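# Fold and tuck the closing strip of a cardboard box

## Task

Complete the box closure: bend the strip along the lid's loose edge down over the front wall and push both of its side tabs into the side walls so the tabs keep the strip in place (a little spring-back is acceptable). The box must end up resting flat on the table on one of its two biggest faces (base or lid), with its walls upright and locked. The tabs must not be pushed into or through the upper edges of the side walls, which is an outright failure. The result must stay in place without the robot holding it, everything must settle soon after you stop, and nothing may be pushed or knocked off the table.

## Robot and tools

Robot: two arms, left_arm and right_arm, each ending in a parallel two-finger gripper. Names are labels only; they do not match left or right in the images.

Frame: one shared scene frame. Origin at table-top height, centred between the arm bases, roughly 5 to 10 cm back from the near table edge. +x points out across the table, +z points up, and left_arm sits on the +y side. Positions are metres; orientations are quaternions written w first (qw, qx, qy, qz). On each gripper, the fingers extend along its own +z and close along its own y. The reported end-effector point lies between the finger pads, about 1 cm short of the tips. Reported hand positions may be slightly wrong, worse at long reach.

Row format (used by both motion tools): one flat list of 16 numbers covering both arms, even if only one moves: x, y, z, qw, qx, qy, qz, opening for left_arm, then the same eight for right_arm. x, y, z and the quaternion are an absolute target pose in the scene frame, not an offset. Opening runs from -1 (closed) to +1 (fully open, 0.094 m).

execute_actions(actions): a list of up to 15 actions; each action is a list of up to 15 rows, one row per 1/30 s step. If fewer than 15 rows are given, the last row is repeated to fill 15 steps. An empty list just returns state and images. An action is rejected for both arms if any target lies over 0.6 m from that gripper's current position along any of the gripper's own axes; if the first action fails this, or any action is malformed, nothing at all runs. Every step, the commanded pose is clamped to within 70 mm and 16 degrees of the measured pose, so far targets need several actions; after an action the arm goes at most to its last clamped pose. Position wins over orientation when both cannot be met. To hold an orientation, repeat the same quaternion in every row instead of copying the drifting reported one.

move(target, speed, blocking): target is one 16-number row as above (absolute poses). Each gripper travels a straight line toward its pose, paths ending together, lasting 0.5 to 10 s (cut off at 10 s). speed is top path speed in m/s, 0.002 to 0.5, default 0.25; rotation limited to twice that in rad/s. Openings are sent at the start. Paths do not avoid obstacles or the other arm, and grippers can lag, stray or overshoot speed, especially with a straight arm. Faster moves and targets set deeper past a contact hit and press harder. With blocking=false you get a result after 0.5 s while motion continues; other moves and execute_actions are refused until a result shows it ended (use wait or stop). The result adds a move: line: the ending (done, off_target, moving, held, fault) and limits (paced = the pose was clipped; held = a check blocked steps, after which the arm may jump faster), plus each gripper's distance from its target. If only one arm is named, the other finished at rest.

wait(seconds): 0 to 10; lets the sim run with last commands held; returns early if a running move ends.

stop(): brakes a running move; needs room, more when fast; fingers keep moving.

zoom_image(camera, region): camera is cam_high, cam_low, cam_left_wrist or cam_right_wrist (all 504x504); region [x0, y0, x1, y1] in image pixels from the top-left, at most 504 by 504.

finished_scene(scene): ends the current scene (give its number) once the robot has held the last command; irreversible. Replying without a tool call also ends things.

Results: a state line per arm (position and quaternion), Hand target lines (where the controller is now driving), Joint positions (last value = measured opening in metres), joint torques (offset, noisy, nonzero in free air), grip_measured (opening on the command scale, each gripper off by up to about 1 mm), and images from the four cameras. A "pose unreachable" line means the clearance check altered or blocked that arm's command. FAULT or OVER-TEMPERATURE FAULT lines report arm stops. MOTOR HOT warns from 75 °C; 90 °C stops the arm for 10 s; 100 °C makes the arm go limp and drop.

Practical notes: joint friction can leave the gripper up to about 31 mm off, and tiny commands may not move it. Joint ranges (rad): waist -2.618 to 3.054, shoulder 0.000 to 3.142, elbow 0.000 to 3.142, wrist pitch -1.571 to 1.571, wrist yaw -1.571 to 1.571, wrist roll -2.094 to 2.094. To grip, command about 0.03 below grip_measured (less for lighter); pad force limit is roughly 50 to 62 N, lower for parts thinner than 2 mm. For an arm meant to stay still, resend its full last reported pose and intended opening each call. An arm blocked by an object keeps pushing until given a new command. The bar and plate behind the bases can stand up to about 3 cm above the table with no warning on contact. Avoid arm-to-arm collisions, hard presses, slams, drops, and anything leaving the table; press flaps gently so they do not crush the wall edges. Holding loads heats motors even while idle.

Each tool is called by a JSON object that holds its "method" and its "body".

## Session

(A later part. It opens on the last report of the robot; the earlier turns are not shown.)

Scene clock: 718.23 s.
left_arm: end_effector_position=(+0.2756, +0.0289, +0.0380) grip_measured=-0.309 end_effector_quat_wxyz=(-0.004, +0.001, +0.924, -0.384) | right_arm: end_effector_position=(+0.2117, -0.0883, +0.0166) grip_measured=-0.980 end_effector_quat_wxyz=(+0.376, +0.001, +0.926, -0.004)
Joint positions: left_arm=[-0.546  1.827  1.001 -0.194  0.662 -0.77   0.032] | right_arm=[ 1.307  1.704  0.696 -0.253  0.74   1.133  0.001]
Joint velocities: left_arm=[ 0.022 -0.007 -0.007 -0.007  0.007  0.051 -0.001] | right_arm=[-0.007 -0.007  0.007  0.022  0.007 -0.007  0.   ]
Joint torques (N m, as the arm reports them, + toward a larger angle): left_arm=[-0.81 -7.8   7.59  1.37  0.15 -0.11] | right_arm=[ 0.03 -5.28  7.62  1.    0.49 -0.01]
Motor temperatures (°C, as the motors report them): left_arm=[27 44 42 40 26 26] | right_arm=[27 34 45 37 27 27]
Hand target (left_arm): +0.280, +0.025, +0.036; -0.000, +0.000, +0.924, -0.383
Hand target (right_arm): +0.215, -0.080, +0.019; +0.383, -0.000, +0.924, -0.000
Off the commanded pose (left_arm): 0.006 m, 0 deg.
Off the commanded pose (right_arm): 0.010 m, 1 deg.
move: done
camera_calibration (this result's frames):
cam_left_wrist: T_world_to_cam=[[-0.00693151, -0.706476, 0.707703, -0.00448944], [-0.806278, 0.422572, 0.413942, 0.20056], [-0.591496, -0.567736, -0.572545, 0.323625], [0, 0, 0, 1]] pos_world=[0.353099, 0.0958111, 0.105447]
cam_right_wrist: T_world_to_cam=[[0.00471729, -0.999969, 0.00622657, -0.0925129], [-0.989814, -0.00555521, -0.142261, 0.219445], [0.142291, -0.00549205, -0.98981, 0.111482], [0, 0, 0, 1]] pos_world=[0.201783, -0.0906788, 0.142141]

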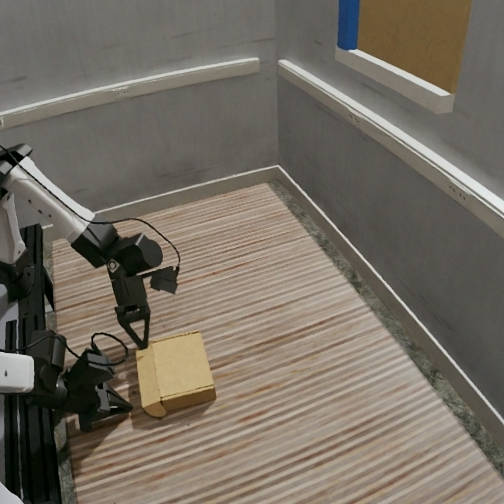

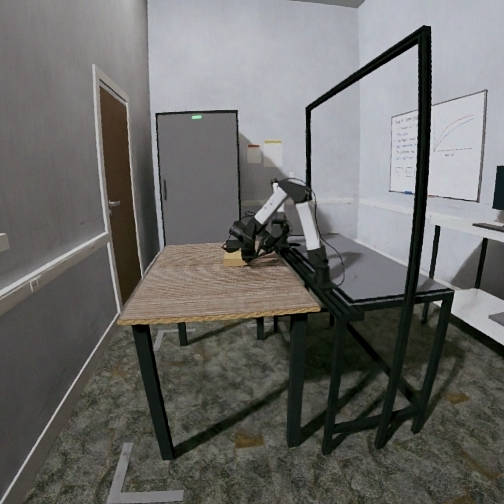

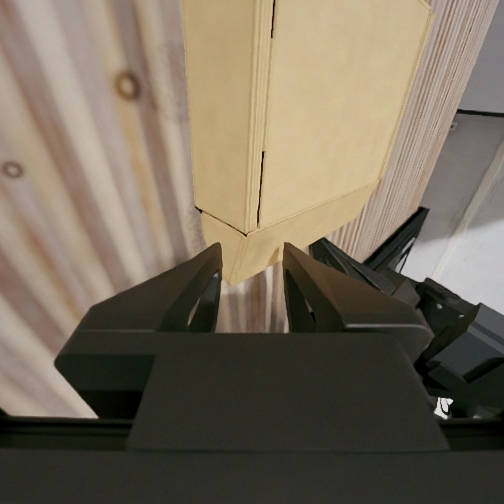

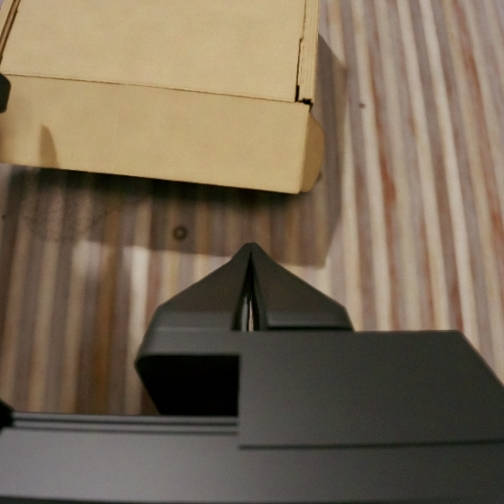

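{"method": "move", "body": {"target": [0.280,0.025,0.036,0,0,0.924,-0.383,-0.31,0.215,-0.117,0.028,0.383,0.04,0.923,-0.017,-0.4], "speed": 0.05}}

Scene clock: 726.07 s.
left_arm: end_effector_position=(+0.2756, +0.0289, +0.0380) grip_measured=-0.309 end_effector_quat_wxyz=(-0.004, +0.001, +0.924, -0.384) | right_arm: end_effector_position=(+0.2184, -0.0991, +0.0339) grip_measured=-0.402 end_effector_quat_wxyz=(+0.385, +0.039, +0.922, +0.002)
Joint positions: left_arm=[-0.546  1.827  1.001 -0.194  0.662 -0.77   0.032] | right_arm=[ 1.282  1.634  0.696 -0.313  0.757  1.185  0.028]
Joint velocities: left_arm=[ 0.012 -0.002  0.012 -0.037 -0.066  0.007 -0.   ] | right_arm=[-0.007 -0.007 -0.007  0.022  0.022 -0.022 -0.001]
Joint torques (N m, as the arm reports them, + toward a larger angle): left_arm=[-0.78 -7.77  7.59  1.37  0.15 -0.11] | right_arm=[-0.8  -7.04  3.01  0.84  0.57  0.12]
Motor temperatures (°C, as the motors report them): left_arm=[27 44 42 40 26 26] | right_arm=[27 34 45 36 27 27]
Hand target (left_arm): +0.280, +0.025, +0.036; -0.000, +0.000, +0.924, -0.383
Hand target (right_arm): +0.215, -0.117, +0.028; +0.383, +0.040, +0.923, -0.017
Off the commanded pose (left_arm): 0.006 m, 0 deg.
Off the commanded pose (right_arm): 0.019 m, 2 deg.
move: off_target (right_arm)
camera_calibration (this result's frames):
cam_left_wrist: T_world_to_cam=[[-0.00693151, -0.706476, 0.707703, -0.00448944], [-0.806278, 0.422572, 0.413942, 0.20056], [-0.591496, -0.567736, -0.572545, 0.323625], [0, 0, 0, 1]] pos_world=[0.353099, 0.0958111, 0.105447]
cam_right_wrist: T_world_to_cam=[[-0.0623382, -0.99746, -0.0344617, -0.0871671], [-0.984844, 0.0670759, -0.15995, 0.235182], [0.161855, 0.0239684, -0.986523, 0.126146], [0, 0, 0, 1]] pos_world=[0.205767, -0.105744, 0.159059]

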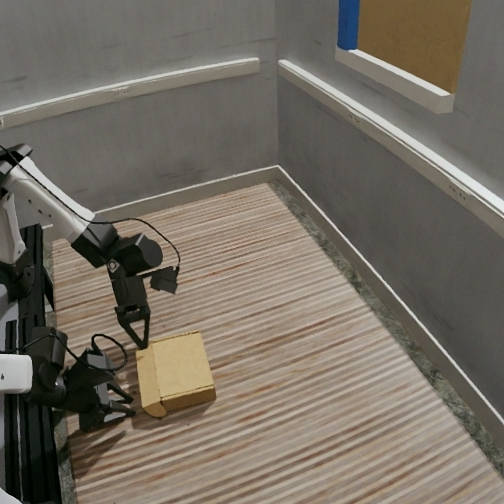

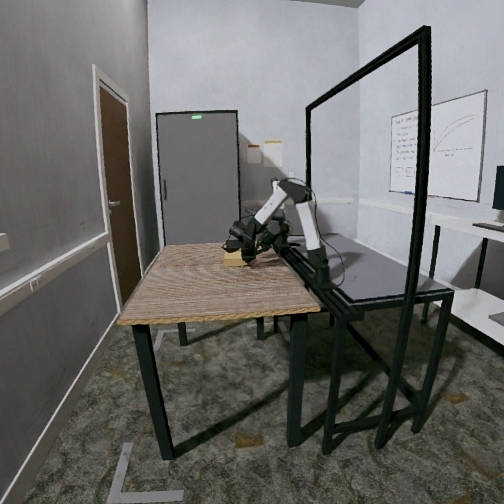

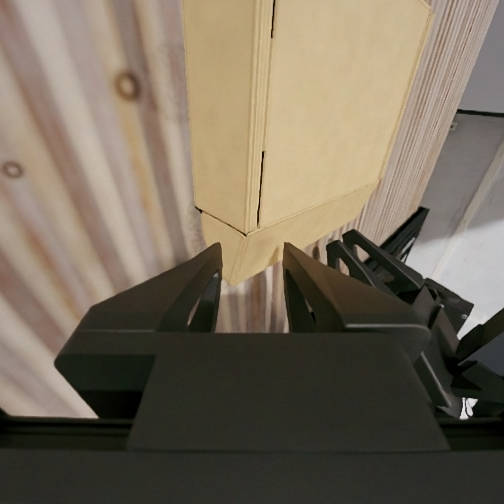

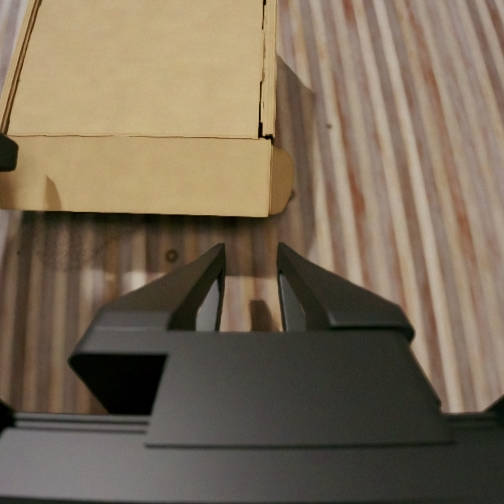

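{"method": "move", "body": {"target": [0.280,0.025,0.036,0,0,0.924,-0.383,-0.31,0.222,-0.112,0.018,0.383,0.04,0.923,-0.017,0.1], "speed": 0.03}}

Scene clock: 730.63 s.
left_arm: end_effector_position=(+0.2756, +0.0289, +0.0380) grip_measured=-0.309 end_effector_quat_wxyz=(-0.004, +0.001, +0.924, -0.384) | right_arm: end_effector_position=(+0.2250, -0.0977, +0.0312) grip_measured=+0.098 end_effector_quat_wxyz=(+0.388, +0.050, +0.920, +0.007)
Joint positions: left_arm=[-0.546  1.827  1.001 -0.194  0.662 -0.77   0.032] | right_arm=[ 1.262  1.653  0.696 -0.272  0.757  1.179  0.052]
Joint velocities: left_arm=[ 0.012 -0.002  0.017 -0.022  0.051 -0.007 -0.001] | right_arm=[-0.007 -0.022 -0.007  0.095  0.007  0.007 -0.   ]
Joint torques (N m, as the arm reports them, + toward a larger angle): left_arm=[-0.8  -7.75  7.57  1.38  0.14 -0.12] | right_arm=[-0.94 -4.77  3.42  1.04  0.43  0.  ]
Motor temperatures (°C, as the motors report them): left_arm=[27 44 42 40 26 26] | right_arm=[27 34 44 36 27 27]
Hand target (left_arm): +0.280, +0.025, +0.036; -0.000, +0.000, +0.924, -0.383
Hand target (right_arm): +0.222, -0.112, +0.018; +0.383, +0.040, +0.923, -0.017
Off the commanded pose (left_arm): 0.006 m, 0 deg.
Off the commanded pose (right_arm): 0.020 m, 3 deg.
move: off_target (right_arm)
camera_calibration (this result's frames):
cam_left_wrist: T_world_to_cam=[[-0.00693151, -0.706476, 0.707703, -0.00448944], [-0.806278, 0.422572, 0.413942, 0.20056], [-0.591496, -0.567736, -0.572545, 0.323625], [0, 0, 0, 1]] pos_world=[0.353099, 0.0958111, 0.105447]
cam_right_wrist: T_world_to_cam=[[-0.0774457, -0.995712, -0.0505871, -0.0813943], [-0.98242, 0.0848599, -0.166284, 0.242565], [0.169864, 0.0368198, -0.984779, 0.121798], [0, 0, 0, 1]] pos_world=[0.211308, -0.106114, 0.156161]

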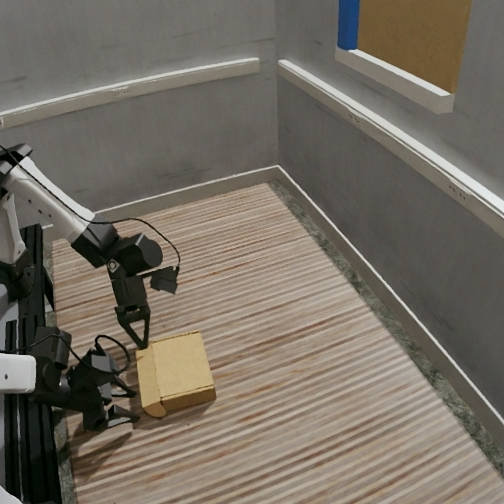

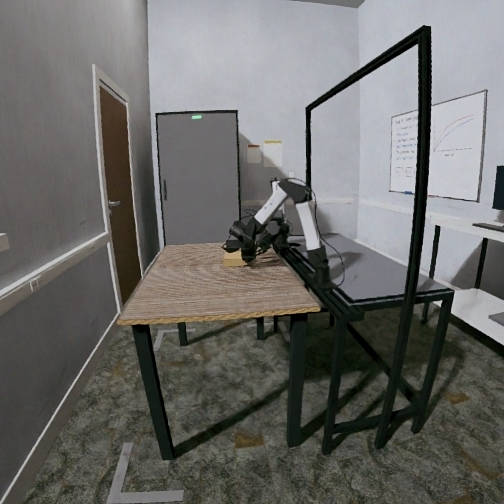

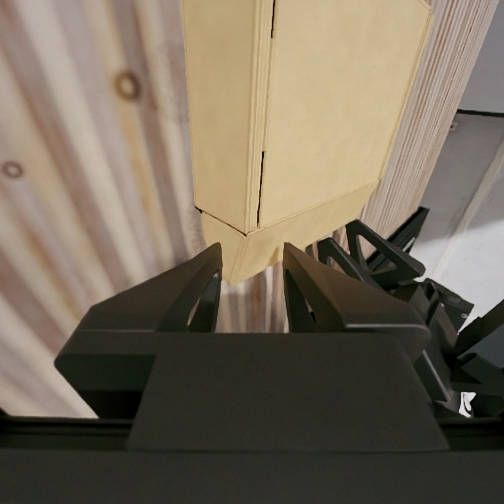

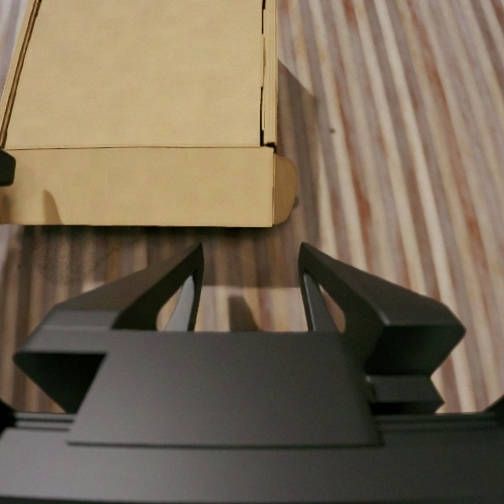

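{"method": "execute_actions", "body": {"actions": [[[0.280,0.025,0.036,0,0,0.924,-0.383,-0.31,0.226,-0.112,0.015,0.383,0.04,0.923,-0.017,0.1]],[[0.280,0.025,0.036,0,0,0.924,-0.383,-0.31,0.231,-0.112,0.013,0.383,0.04,0.923,-0.017,0.1]],[[0.280,0.025,0.036,0,0,0.924,-0.383,-0.31,0.236,-0.112,0.012,0.383,0.04,0.923,-0.017,0.1]]]}}

Scene clock: 735.00 s.
left_arm: end_effector_position=(+0.2756, +0.0289, +0.0380) grip_measured=-0.309 end_effector_quat_wxyz=(-0.004, +0.001, +0.924, -0.384) | right_arm: end_effector_position=(+0.2398, -0.1012, +0.0260) grip_measured=+0.098 end_effector_quat_wxyz=(+0.393, +0.050, +0.918, +0.003)
Joint positions: left_arm=[-0.546  1.827  1.001 -0.194  0.662 -0.77   0.032] | right_arm=[ 1.21   1.678  0.684 -0.192  0.751  1.111  0.052]
Joint velocities: left_arm=[ 0.022 -0.002 -0.012 -0.037 -0.037  0.066 -0.001] | right_arm=[-0.017  0.002 -0.017  0.007  0.022  0.125  0.   ]
Joint torques (N m, as the arm reports them, + toward a larger angle): left_arm=[-0.81 -7.72  7.57  1.37  0.14 -0.11] | right_arm=[-0.73 -4.68  4.18  1.11  0.31  0.02]
Motor temperatures (°C, as the motors report them): left_arm=[27 44 42 40 26 26] | right_arm=[27 34 43 36 27 27]
Hand target (left_arm): +0.280, +0.025, +0.036; -0.000, +0.000, +0.924, -0.383
Hand target (right_arm): +0.236, -0.112, +0.013; +0.383, +0.040, +0.923, -0.017
Off the commanded pose (left_arm): 0.006 m, 0 deg.
Off the commanded pose (right_arm): 0.018 m, 3 deg.
camera_calibration (this result's frames):
cam_left_wrist: T_world_to_cam=[[-0.00693151, -0.706476, 0.707703, -0.00448944], [-0.806278, 0.422572, 0.413942, 0.20056], [-0.591496, -0.567736, -0.572545, 0.323625], [0, 0, 0, 1]] pos_world=[0.353099, 0.0958111, 0.105447]
cam_right_wrist: T_world_to_cam=[[-0.0809208, -0.995725, -0.0445263, -0.0832799], [-0.980298, 0.0875841, -0.177045, 0.256618], [0.180188, 0.0293224, -0.983195, 0.110965], [0, 0, 0, 1]] pos_world=[0.224828, -0.108653, 0.150825]

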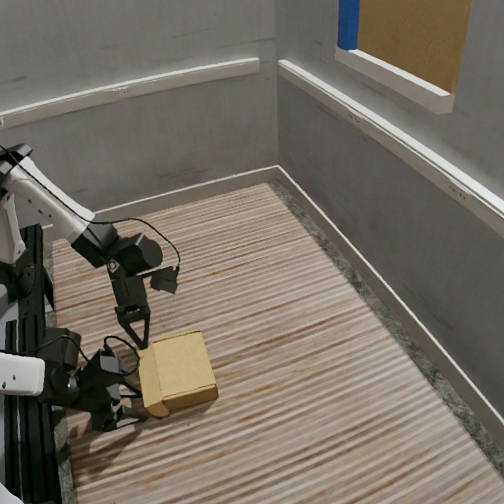

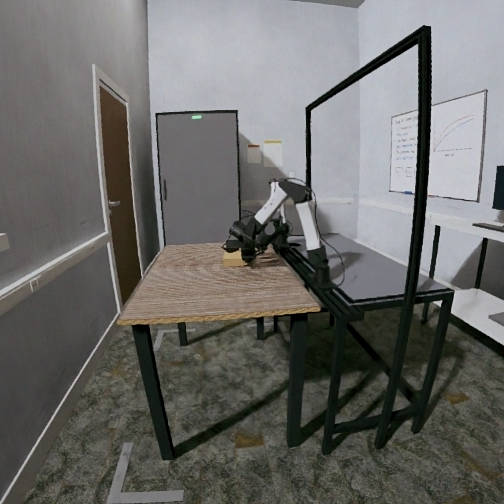

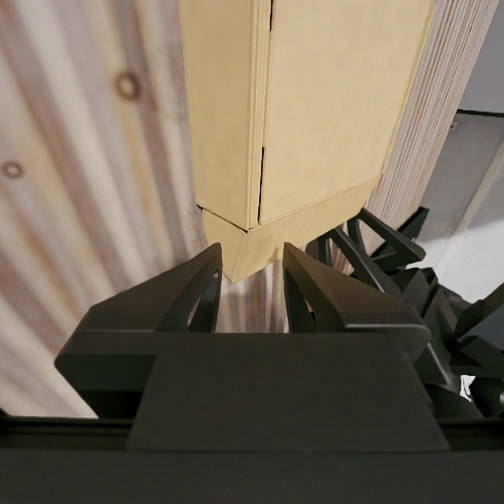

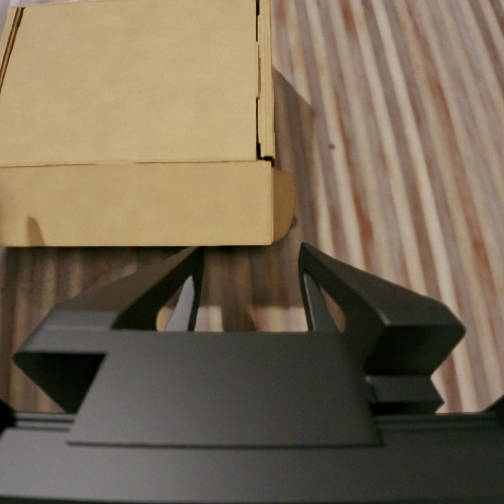

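{"method": "execute_actions", "body": {"actions": [[[0.280,0.025,0.036,0,0,0.924,-0.383,-0.31,0.240,-0.105,0.022,0.383,0.04,0.923,-0.017,0.1]],[[0.280,0.025,0.036,0,0,0.924,-0.383,-0.31,0.241,-0.101,0.030,0.383,0.04,0.923,-0.017,0.1]],[[0.280,0.025,0.036,0,0,0.924,-0.383,-0.31,0.242,-0.100,0.035,0.383,0.04,0.923,-0.017,0.1]]]}}

Scene clock: 741.87 s.
left_arm: end_effector_position=(+0.2756, +0.0289, +0.0380) grip_measured=-0.309 end_effector_quat_wxyz=(-0.004, +0.001, +0.924, -0.384) | right_arm: end_effector_position=(+0.2381, -0.1049, +0.0291) grip_measured=+0.098 end_effector_quat_wxyz=(+0.383, +0.037, +0.923, -0.022)
Joint positions: left_arm=[-0.546  1.827  1.001 -0.194  0.662 -0.77   0.032] | right_arm=[ 1.21   1.678  0.722 -0.287  0.75   1.106  0.052]
Joint velocities: left_arm=[-0.007 -0.022 -0.007 -0.081 -0.037 -0.066  0.   ] | right_arm=[-0.007 -0.017 -0.002 -0.051  0.007  0.007 -0.   ]
Joint torques (N m, as the arm reports them, + toward a larger angle): left_arm=[-0.82 -7.75  7.58  1.36  0.14 -0.11] | right_arm=[-0.89 -6.6   7.78  0.81  0.32  0.  ]
Motor temperatures (°C, as the motors report them): left_arm=[27 44 42 40 26 26] | right_arm=[27 34 43 36 27 27]
Hand target (left_arm): +0.280, +0.025, +0.036; -0.000, +0.000, +0.924, -0.383
Hand target (right_arm): +0.242, -0.100, +0.035; +0.383, +0.040, +0.923, -0.017
Off the commanded pose (left_arm): 0.006 m, 0 deg.
Off the commanded pose (right_arm): 0.009 m, 1 deg.
camera_calibration (this result's frames):
cam_left_wrist: T_world_to_cam=[[-0.00693151, -0.706476, 0.707703, -0.00448944], [-0.806278, 0.422572, 0.413942, 0.20056], [-0.591496, -0.567736, -0.572545, 0.323625], [0, 0, 0, 1]] pos_world=[0.353099, 0.0958111, 0.105447]
cam_right_wrist: T_world_to_cam=[[-0.0765695, -0.996985, 0.0126013, -0.0898193], [-0.984717, 0.0736324, -0.157832, 0.254846], [0.156429, -0.0244939, -0.987386, 0.114629], [0, 0, 0, 1]] pos_world=[0.226142, -0.105506, 0.154538]

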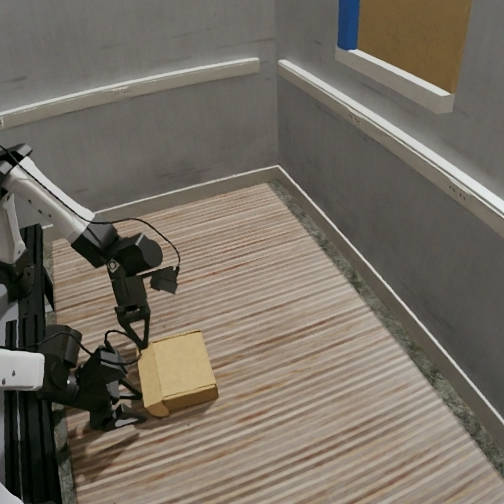

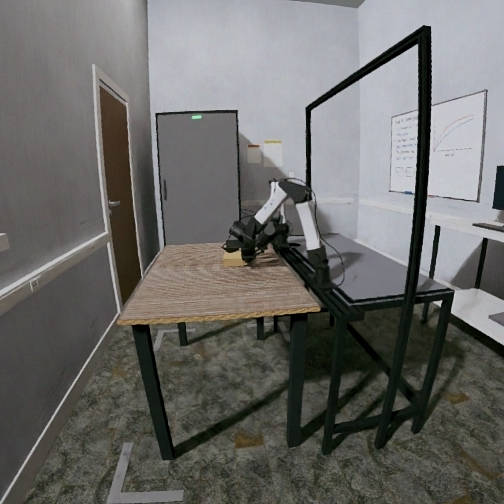

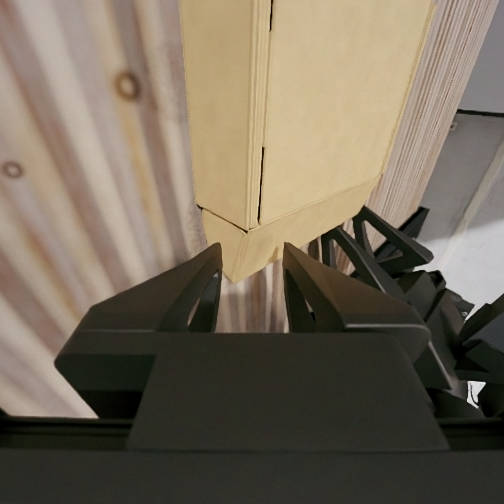

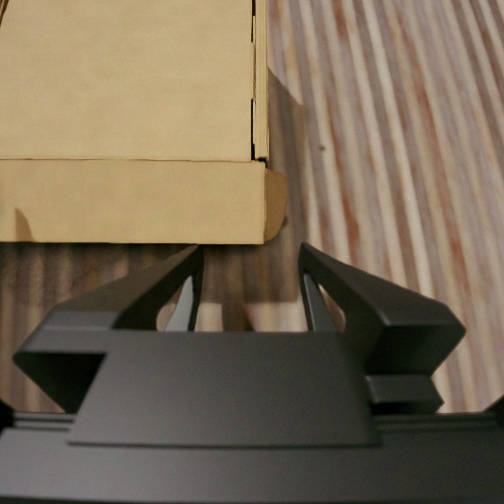

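{"method": "move", "body": {"target": [0.280,0.025,0.036,0,0,0.924,-0.383,-0.31,0.222,-0.105,0.024,0.559,0.029,0.829,-0.02,0.0], "speed": 0.08}}

Scene clock: 747.63 s.
left_arm: end_effector_position=(+0.2756, +0.0289, +0.0380) grip_measured=-0.309 end_effector_quat_wxyz=(-0.004, +0.001, +0.924, -0.384) | right_arm: end_effector_position=(+0.2252, -0.0957, +0.0310) grip_measured=+0.002 end_effector_quat_wxyz=(+0.556, +0.041, +0.830, -0.008)
Joint positions: left_arm=[-0.546  1.827  1.001 -0.194  0.662 -0.77   0.032] | right_arm=[1.4   1.844 0.591 0.092 1.163 1.175 0.047]
Joint velocities: left_arm=[-0.007 -0.012 -0.027 -0.022 -0.037 -0.022  0.   ] | right_arm=[-0.007  0.007 -0.012 -0.051  0.051 -0.037  0.   ]
Joint torques (N m, as the arm reports them, + toward a larger angle): left_arm=[-0.8  -7.75  7.56  1.37  0.15 -0.11] | right_arm=[ 0.77 -5.35  2.33  1.08  0.51  0.11]
Motor temperatures (°C, as the motors report them): left_arm=[27 44 42 40 26 26] | right_arm=[27 34 43 35 27 27]
Hand target (left_arm): +0.280, +0.025, +0.036; -0.000, +0.000, +0.924, -0.383
Hand target (right_arm): +0.221, -0.105, +0.023; +0.557, +0.030, +0.830, -0.021
Off the commanded pose (left_arm): 0.006 m, 0 deg.
Off the commanded pose (right_arm): 0.012 m, 2 deg.
move: off_target (right_arm)
camera_calibration (this result's frames):
cam_left_wrist: T_world_to_cam=[[-0.00693151, -0.706476, 0.707703, -0.00448944], [-0.806278, 0.422572, 0.413942, 0.20056], [-0.591496, -0.567736, -0.572545, 0.323625], [0, 0, 0, 1]] pos_world=[0.353099, 0.0958111, 0.105447]
cam_right_wrist: T_world_to_cam=[[-0.0683641, -0.997243, -0.0288531, -0.0822625], [-0.849208, 0.073346, -0.52294, 0.22256], [0.523614, -0.011248, -0.851881, 0.0330764], [0, 0, 0, 1]] pos_world=[0.166056, -0.0979875, 0.142189]

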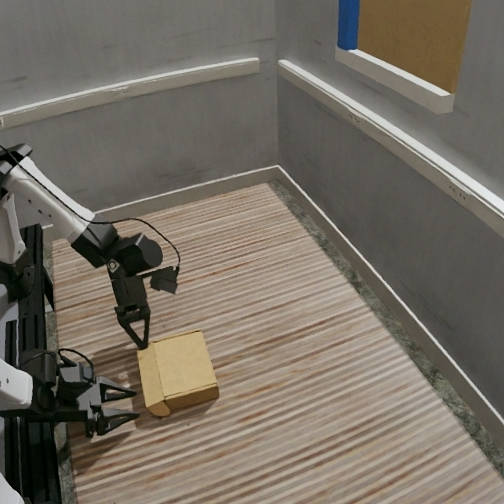

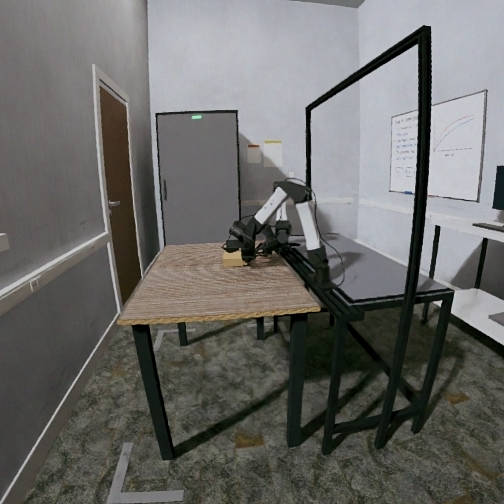

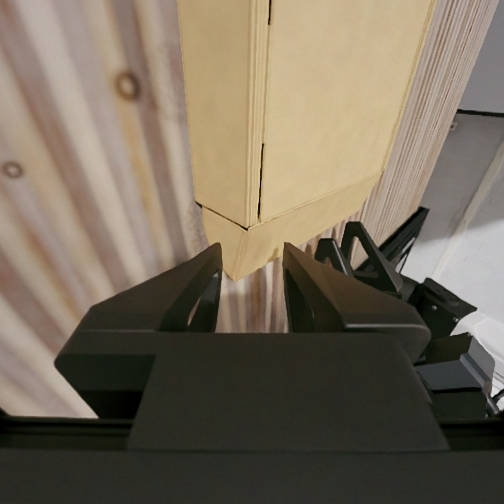

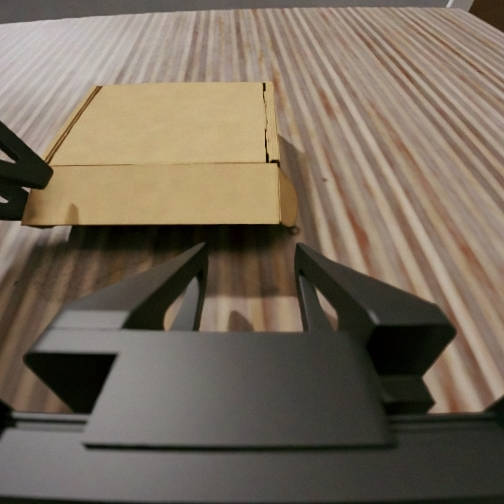

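Lower and advance, open a bit wider.

{"method": "execute_actions", "body": {"actions": [[[0.280,0.025,0.036,0,0,0.924,-0.383,-0.31,0.224,-0.105,0.018,0.559,0.029,0.829,-0.02,0.2]],[[0.280,0.025,0.036,0,0,0.924,-0.383,-0.31,0.228,-0.105,0.014,0.559,0.029,0.829,-0.02,0.2]],[[0.280,0.025,0.036,0,0,0.924,-0.383,-0.31,0.234,-0.105,0.012,0.559,0.029,0.829,-0.02,0.2]]]}}

Scene clock: 752.13 s.
left_arm: end_effector_position=(+0.2756, +0.0289, +0.0380) grip_measured=-0.309 end_effector_quat_wxyz=(-0.004, +0.001, +0.924, -0.384) | right_arm: end_effector_position=(+0.2369, -0.0910, +0.0242) grip_measured=+0.198 end_effector_quat_wxyz=(+0.566, +0.045, +0.823, +0.001)
Joint positions: left_arm=[-0.546  1.827  1.001 -0.194  0.662 -0.77   0.032] | right_arm=[1.364 1.903 0.571 0.292 1.162 1.069 0.056]
Joint velocities: left_arm=[ 0.012  0.007  0.007  0.037  0.022 -0.007  0.   ] | right_arm=[ 0.002  0.002 -0.022  0.037 -0.007 -0.037  0.   ]
Joint torques (N m, as the arm reports them, + toward a larger angle): left_arm=[-0.82 -7.78  7.58  1.36  0.14 -0.1 ] | right_arm=[-0.88 -5.82  1.69  1.28  0.44 -0.08]
Motor temperatures (°C, as the motors report them): left_arm=[27 44 42 40 26 26] | right_arm=[27 34 42 35 27 27]
Hand target (left_arm): +0.280, +0.025, +0.036; -0.000, +0.000, +0.924, -0.383
Hand target (right_arm): +0.234, -0.105, +0.012; +0.559, +0.029, +0.829, -0.020
Off the commanded pose (left_arm): 0.006 m, 0 deg.
Off the commanded pose (right_arm): 0.019 m, 3 deg.
camera_calibration (this result's frames):
cam_left_wrist: T_world_to_cam=[[-0.00693151, -0.706476, 0.707703, -0.00448944], [-0.806278, 0.422572, 0.413942, 0.20056], [-0.591496, -0.567736, -0.572545, 0.323625], [0, 0, 0, 1]] pos_world=[0.353099, 0.0958111, 0.105447]
cam_right_wrist: T_world_to_cam=[[-0.0655728, -0.99662, -0.0494792, -0.0770916], [-0.836467, 0.081937, -0.541857, 0.226828], [0.54408, 0.00585666, -0.839013, 0.0176331], [0, 0, 0, 1]] pos_world=[0.175085, -0.0955199, 0.133888]

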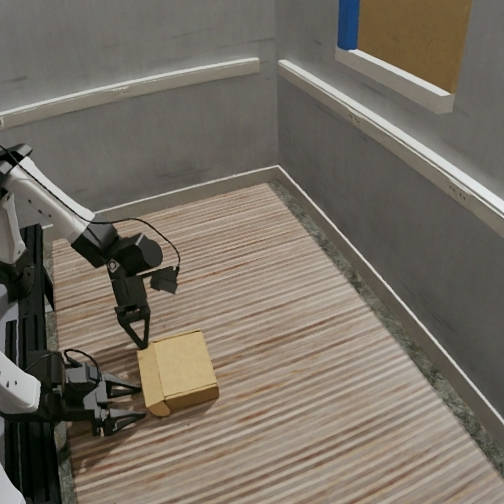

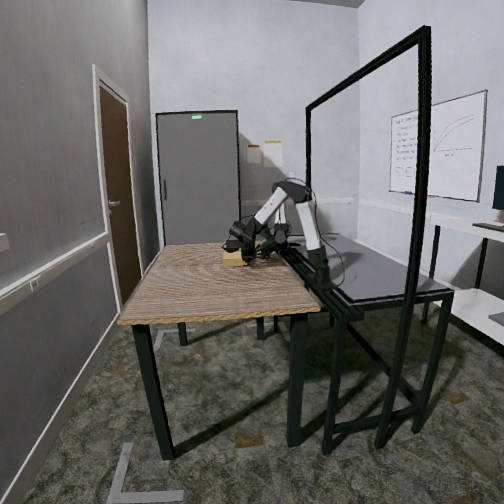

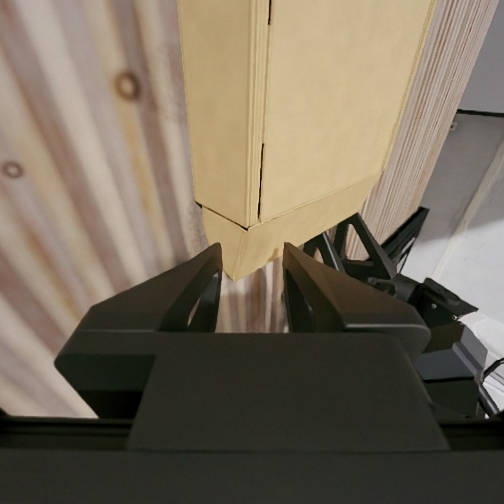

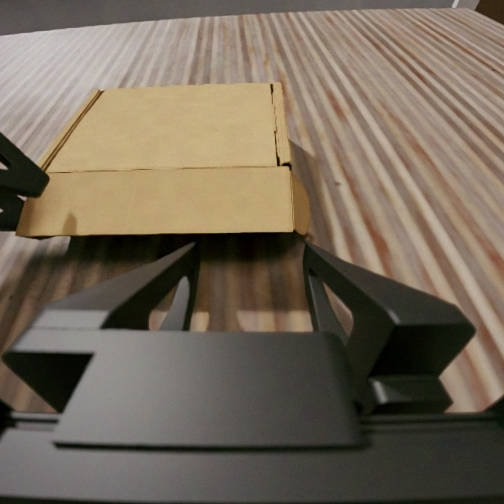

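{"method": "execute_actions", "body": {"actions": [[[0.280,0.025,0.036,0,0,0.924,-0.383,-0.31,0.234,-0.105,0.012,0.559,0.029,0.829,-0.02,0.45]],[[0.280,0.025,0.036,0,0,0.924,-0.383,-0.31,0.240,-0.105,0.012,0.559,0.029,0.829,-0.02,0.45]],[[0.280,0.025,0.036,0,0,0.924,-0.383,-0.31,0.246,-0.105,0.012,0.559,0.029,0.829,-0.02,0.45]],[[0.280,0.025,0.036,0,0,0.924,-0.383,-0.31,0.251,-0.105,0.012,0.559,0.029,0.829,-0.02,0.45]]]}}

Scene clock: 759.20 s.
left_arm: end_effector_position=(+0.2757, +0.0288, +0.0381) grip_measured=-0.309 end_effector_quat_wxyz=(-0.004, +0.001, +0.923, -0.384) | right_arm: end_effector_position=(+0.2545, -0.0915, +0.0258) grip_measured=+0.448 end_effector_quat_wxyz=(+0.567, +0.046, +0.823, +0.001)
Joint positions: left_arm=[-0.546  1.827  1.001 -0.193  0.662 -0.77   0.032] | right_arm=[1.3   1.913 0.558 0.437 1.129 0.937 0.068]
Joint velocities: left_arm=[-0.002  0.002  0.007  0.051 -0.051 -0.007  0.   ] | right_arm=[-0.002  0.002  0.007 -0.022 -0.022 -0.051 -0.002]
Joint torques (N m, as the arm reports them, + toward a larger angle): left_arm=[-0.78 -7.75  7.6   1.36  0.14 -0.12] | right_arm=[-0.8  -5.24  1.8   1.42  0.36  0.01]
Motor temperatures (°C, as the motors report them): left_arm=[27 44 42 40 26 26] | right_arm=[27 34 41 36 27 27]
Hand target (left_arm): +0.280, +0.025, +0.036; +0.000, +0.000, +0.924, -0.383
Hand target (right_arm): +0.251, -0.105, +0.013; +0.559, +0.029, +0.829, -0.020
Off the commanded pose (left_arm): 0.006 m, 0 deg.
Off the commanded pose (right_arm): 0.020 m, 3 deg.
camera_calibration (this result's frames):
cam_left_wrist: T_world_to_cam=[[-0.00739678, -0.706177, 0.707997, -0.00449129], [-0.806532, 0.422765, 0.413252, 0.200744], [-0.591145, -0.567965, -0.572681, 0.323608], [0, 0, 0, 1]] pos_world=[0.353172, 0.0957588, 0.105546]
cam_right_wrist: T_world_to_cam=[[-0.0657648, -0.99657, -0.0502396, -0.0762356], [-0.834911, 0.0825293, -0.544163, 0.242165], [0.546442, 0.0061588, -0.837474, 0.00871655], [0, 0, 0, 1]] pos_world=[0.192409, -0.0960135, 0.135247]

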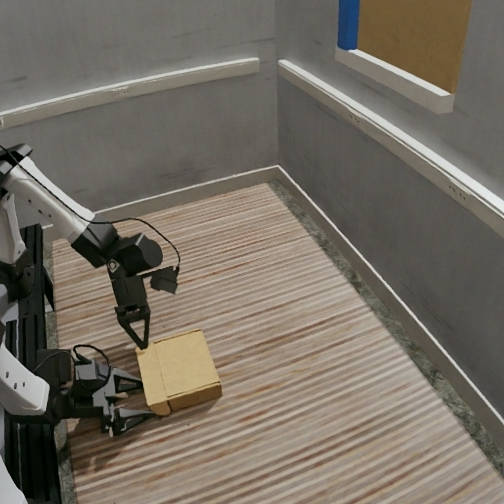

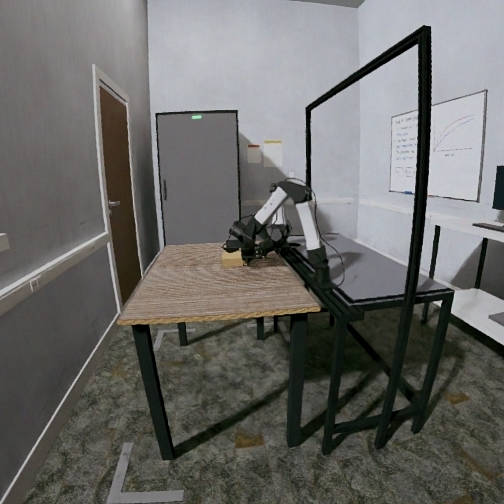

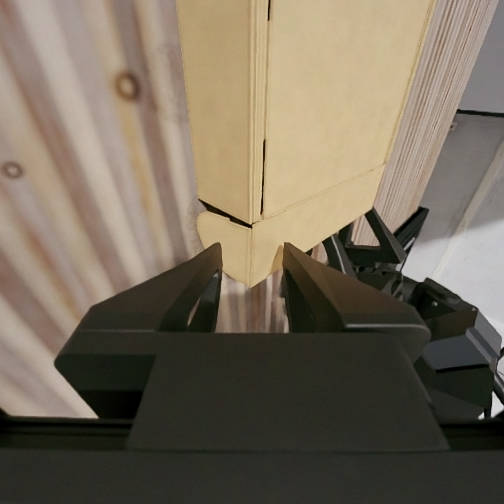

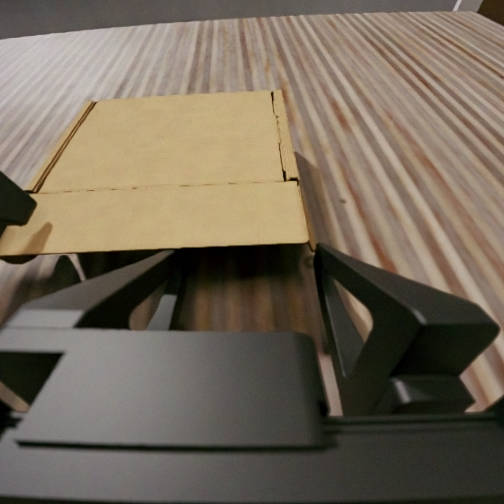

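{"method": "execute_actions", "body": {"actions": [[[0.280,0.025,0.036,0,0,0.924,-0.383,-0.31,0.255,-0.105,0.010,0.559,0.029,0.829,-0.02,0.47]],[[0.280,0.025,0.036,0,0,0.924,-0.383,-0.31,0.255,-0.105,0.010,0.559,0.029,0.829,-0.02,0.40]],[[0.280,0.025,0.036,0,0,0.924,-0.383,-0.31,0.255,-0.105,0.010,0.559,0.029,0.829,-0.02,0.33]],[[0.280,0.025,0.036,0,0,0.924,-0.383,-0.31,0.255,-0.105,0.010,0.559,0.029,0.829,-0.02,0.27]]]}}

{"method": "zoom_image", "body": {"camera": "cam_left_wrist", "region": [170, 180, 310, 300]}}

{"method": "zoom_image", "body": {"camera": "cam_high", "region": [110, 350, 230, 430]}}

Scene clock: 770.53 s.
left_arm: end_effector_position=(+0.2757, +0.0288, +0.0381) grip_measured=-0.309 end_effector_quat_wxyz=(-0.004, +0.001, +0.923, -0.384) | right_arm: end_effector_position=(+0.2586, -0.0915, +0.0223) grip_measured=+0.272 end_effector_quat_wxyz=(+0.567, +0.044, +0.823, -0.001)
Joint positions: left_arm=[-0.546  1.827  1.001 -0.193  0.662 -0.77   0.032] | right_arm=[1.286 1.934 0.558 0.48  1.121 0.909 0.06 ]
Joint velocities: left_arm=[ 0.007  0.002 -0.012 -0.066  0.022 -0.037 -0.001] | right_arm=[ 0.007 -0.012 -0.012 -0.037 -0.007 -0.007  0.   ]
Joint torques (N m, as the arm reports them, + toward a larger angle): left_arm=[-0.84 -7.78  7.61  1.37  0.14 -0.11] | right_arm=[-0.81 -5.68  1.93  1.46  0.36  0.01]
Motor temperatures (°C, as the motors report them): left_arm=[27 44 42 40 26 26] | right_arm=[27 34 40 36 27 27]
Hand target (left_arm): +0.280, +0.025, +0.036; -0.000, +0.000, +0.924, -0.383
Hand target (right_arm): +0.255, -0.105, +0.010; +0.558, +0.029, +0.829, -0.020
Off the commanded pose (left_arm): 0.006 m, 0 deg.
Off the commanded pose (right_arm): 0.019 m, 3 deg.
camera_calibration (this result's frames):
cam_left_wrist: T_world_to_cam=[[-0.00739678, -0.706177, 0.707997, -0.00449129], [-0.806532, 0.422765, 0.413252, 0.200744], [-0.591145, -0.567965, -0.572681, 0.323608], [0, 0, 0, 1]] pos_world=[0.353172, 0.0957588, 0.105546]
cam_right_wrist: T_world_to_cam=[[-0.065528, -0.996824, -0.0452499, -0.0763427], [-0.835135, 0.079605, -0.544253, 0.243518], [0.546127, 0.00212599, -0.8377, 0.00334014], [0, 0, 0, 1]] pos_world=[0.196544, -0.0954926, 0.131879]

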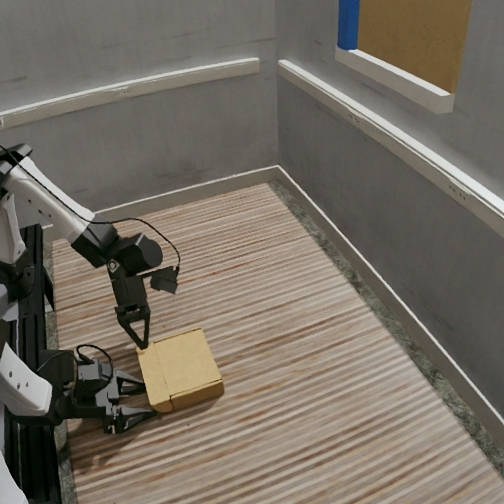

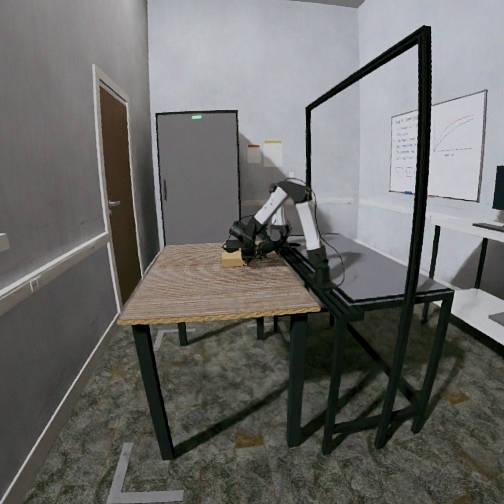

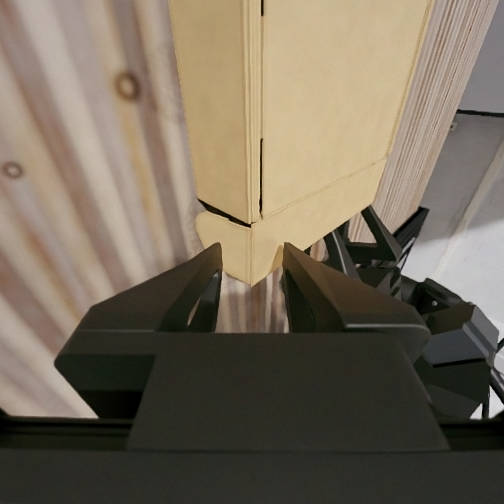

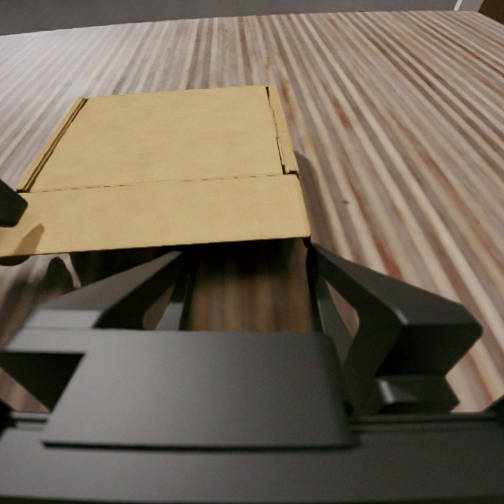

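Region (170, 180, 310, 300) of cam_left_wrist's 504x504 image, scaled by 3.600, with more detail than that image has; it fills the top 432 rows of this view, and the rest is white.

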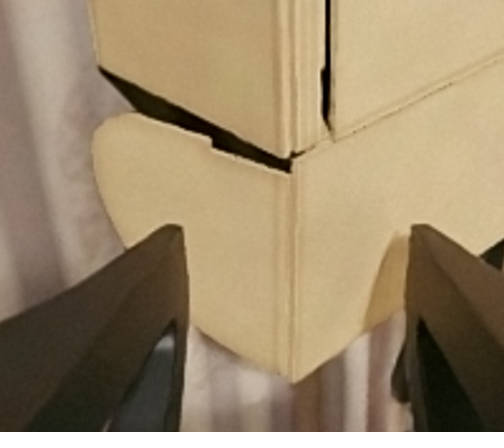

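Region (110, 350, 230, 430) of cam_high's 504x504 image, scaled by 4.200, with more detail than that image has.

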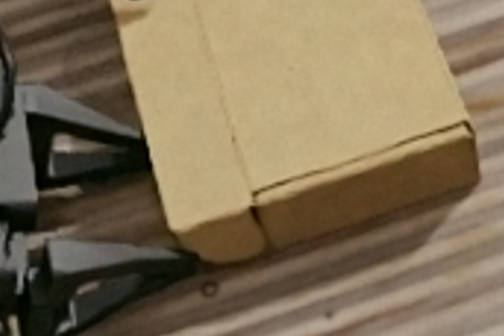

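{"method": "execute_actions", "body": {"actions": [[[0.280,0.025,0.036,0,0,0.924,-0.383,-0.31,0.255,-0.105,0.010,0.559,0.029,0.829,-0.02,0.6]],[[0.280,0.025,0.036,0,0,0.924,-0.383,-0.31,0.261,-0.105,0.010,0.559,0.0,0.829,0.0,0.6]],[[0.280,0.025,0.036,0,0,0.924,-0.383,-0.31,0.266,-0.105,0.010,0.559,0.0,0.829,0.0,0.6]],[[0.280,0.025,0.036,0,0,0.924,-0.383,-0.31,0.270,-0.105,0.010,0.559,0.0,0.829,0.0,0.6]]]}}

{"method": "zoom_image", "body": {"camera": "cam_high", "region": [110, 350, 230, 430]}}

Scene clock: 776.53 s.
left_arm: end_effector_position=(+0.2757, +0.0288, +0.0381) grip_measured=-0.309 end_effector_quat_wxyz=(-0.004, +0.001, +0.923, -0.384) | right_arm: end_effector_position=(+0.2733, -0.0944, +0.0224) grip_measured=+0.598 end_effector_quat_wxyz=(+0.568, +0.014, +0.823, +0.017)
Joint positions: left_arm=[-0.546  1.827  1.001 -0.193  0.662 -0.77   0.032] | right_arm=[1.216 1.948 0.482 0.759 1.028 0.69  0.075]
Joint velocities: left_arm=[ 0.002  0.002 -0.007  0.037  0.022 -0.051 -0.001] | right_arm=[ 0.012  0.002  0.002  0.022 -0.022  0.007 -0.   ]
Joint torques (N m, as the arm reports them, + toward a larger angle): left_arm=[-0.82 -7.78  7.57  1.35  0.14 -0.1 ] | right_arm=[-0.72 -5.25  2.18  1.7   0.31 -0.02]
Motor temperatures (°C, as the motors report them): left_arm=[27 44 43 40 26 26] | right_arm=[27 34 40 36 27 27]
Hand target (left_arm): +0.280, +0.025, +0.036; -0.000, +0.000, +0.924, -0.383
Hand target (right_arm): +0.270, -0.105, +0.010; +0.559, +0.000, +0.829, -0.000
Off the commanded pose (left_arm): 0.006 m, 0 deg.
Off the commanded pose (right_arm): 0.017 m, 3 deg.
camera_calibration (this result's frames):
cam_left_wrist: T_world_to_cam=[[-0.00739678, -0.706177, 0.707997, -0.00449129], [-0.806532, 0.422765, 0.413252, 0.200744], [-0.591145, -0.567965, -0.572681, 0.323608], [0, 0, 0, 1]] pos_world=[0.353172, 0.0957588, 0.105546]
cam_right_wrist: T_world_to_cam=[[0.00409915, -0.999161, -0.0407543, -0.0976443], [-0.83677, 0.0188877, -0.547229, 0.250818], [0.547539, 0.0363451, -0.83599, -0.00176344], [0, 0, 0, 1]] pos_world=[0.211243, -0.102236, 0.131801]

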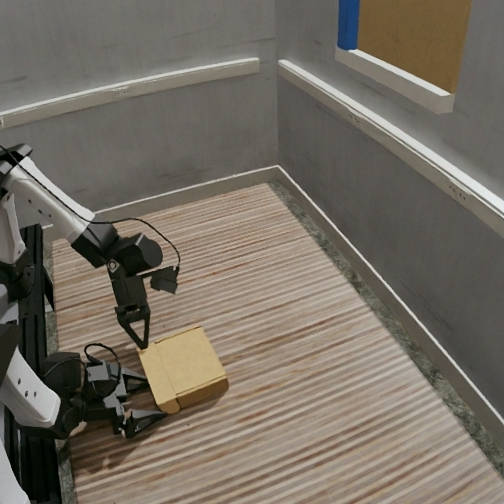

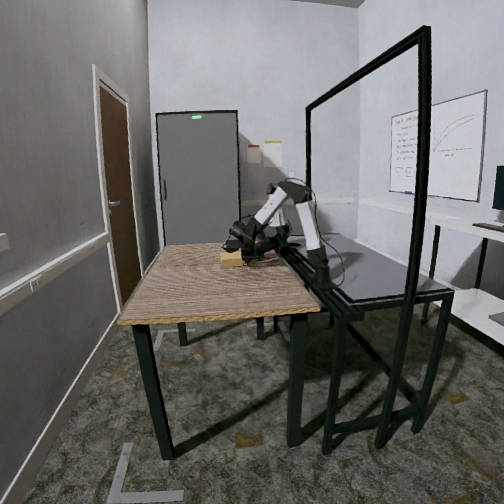

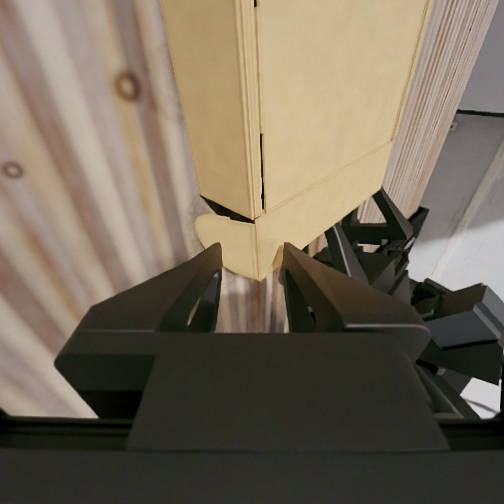

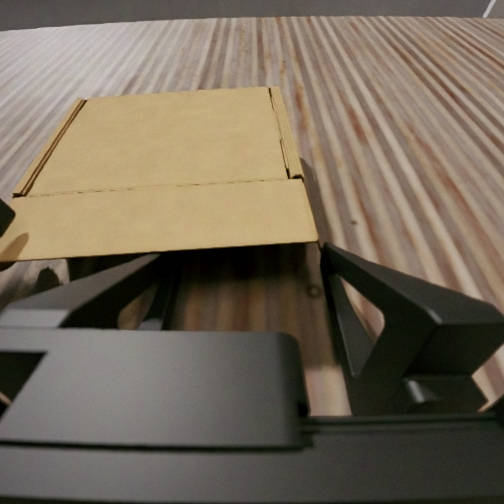

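Region (110, 350, 230, 430) of cam_high's 504x504 image, scaled by 4.200, with more detail than that image has.

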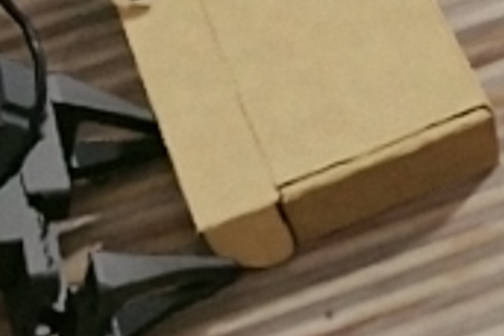

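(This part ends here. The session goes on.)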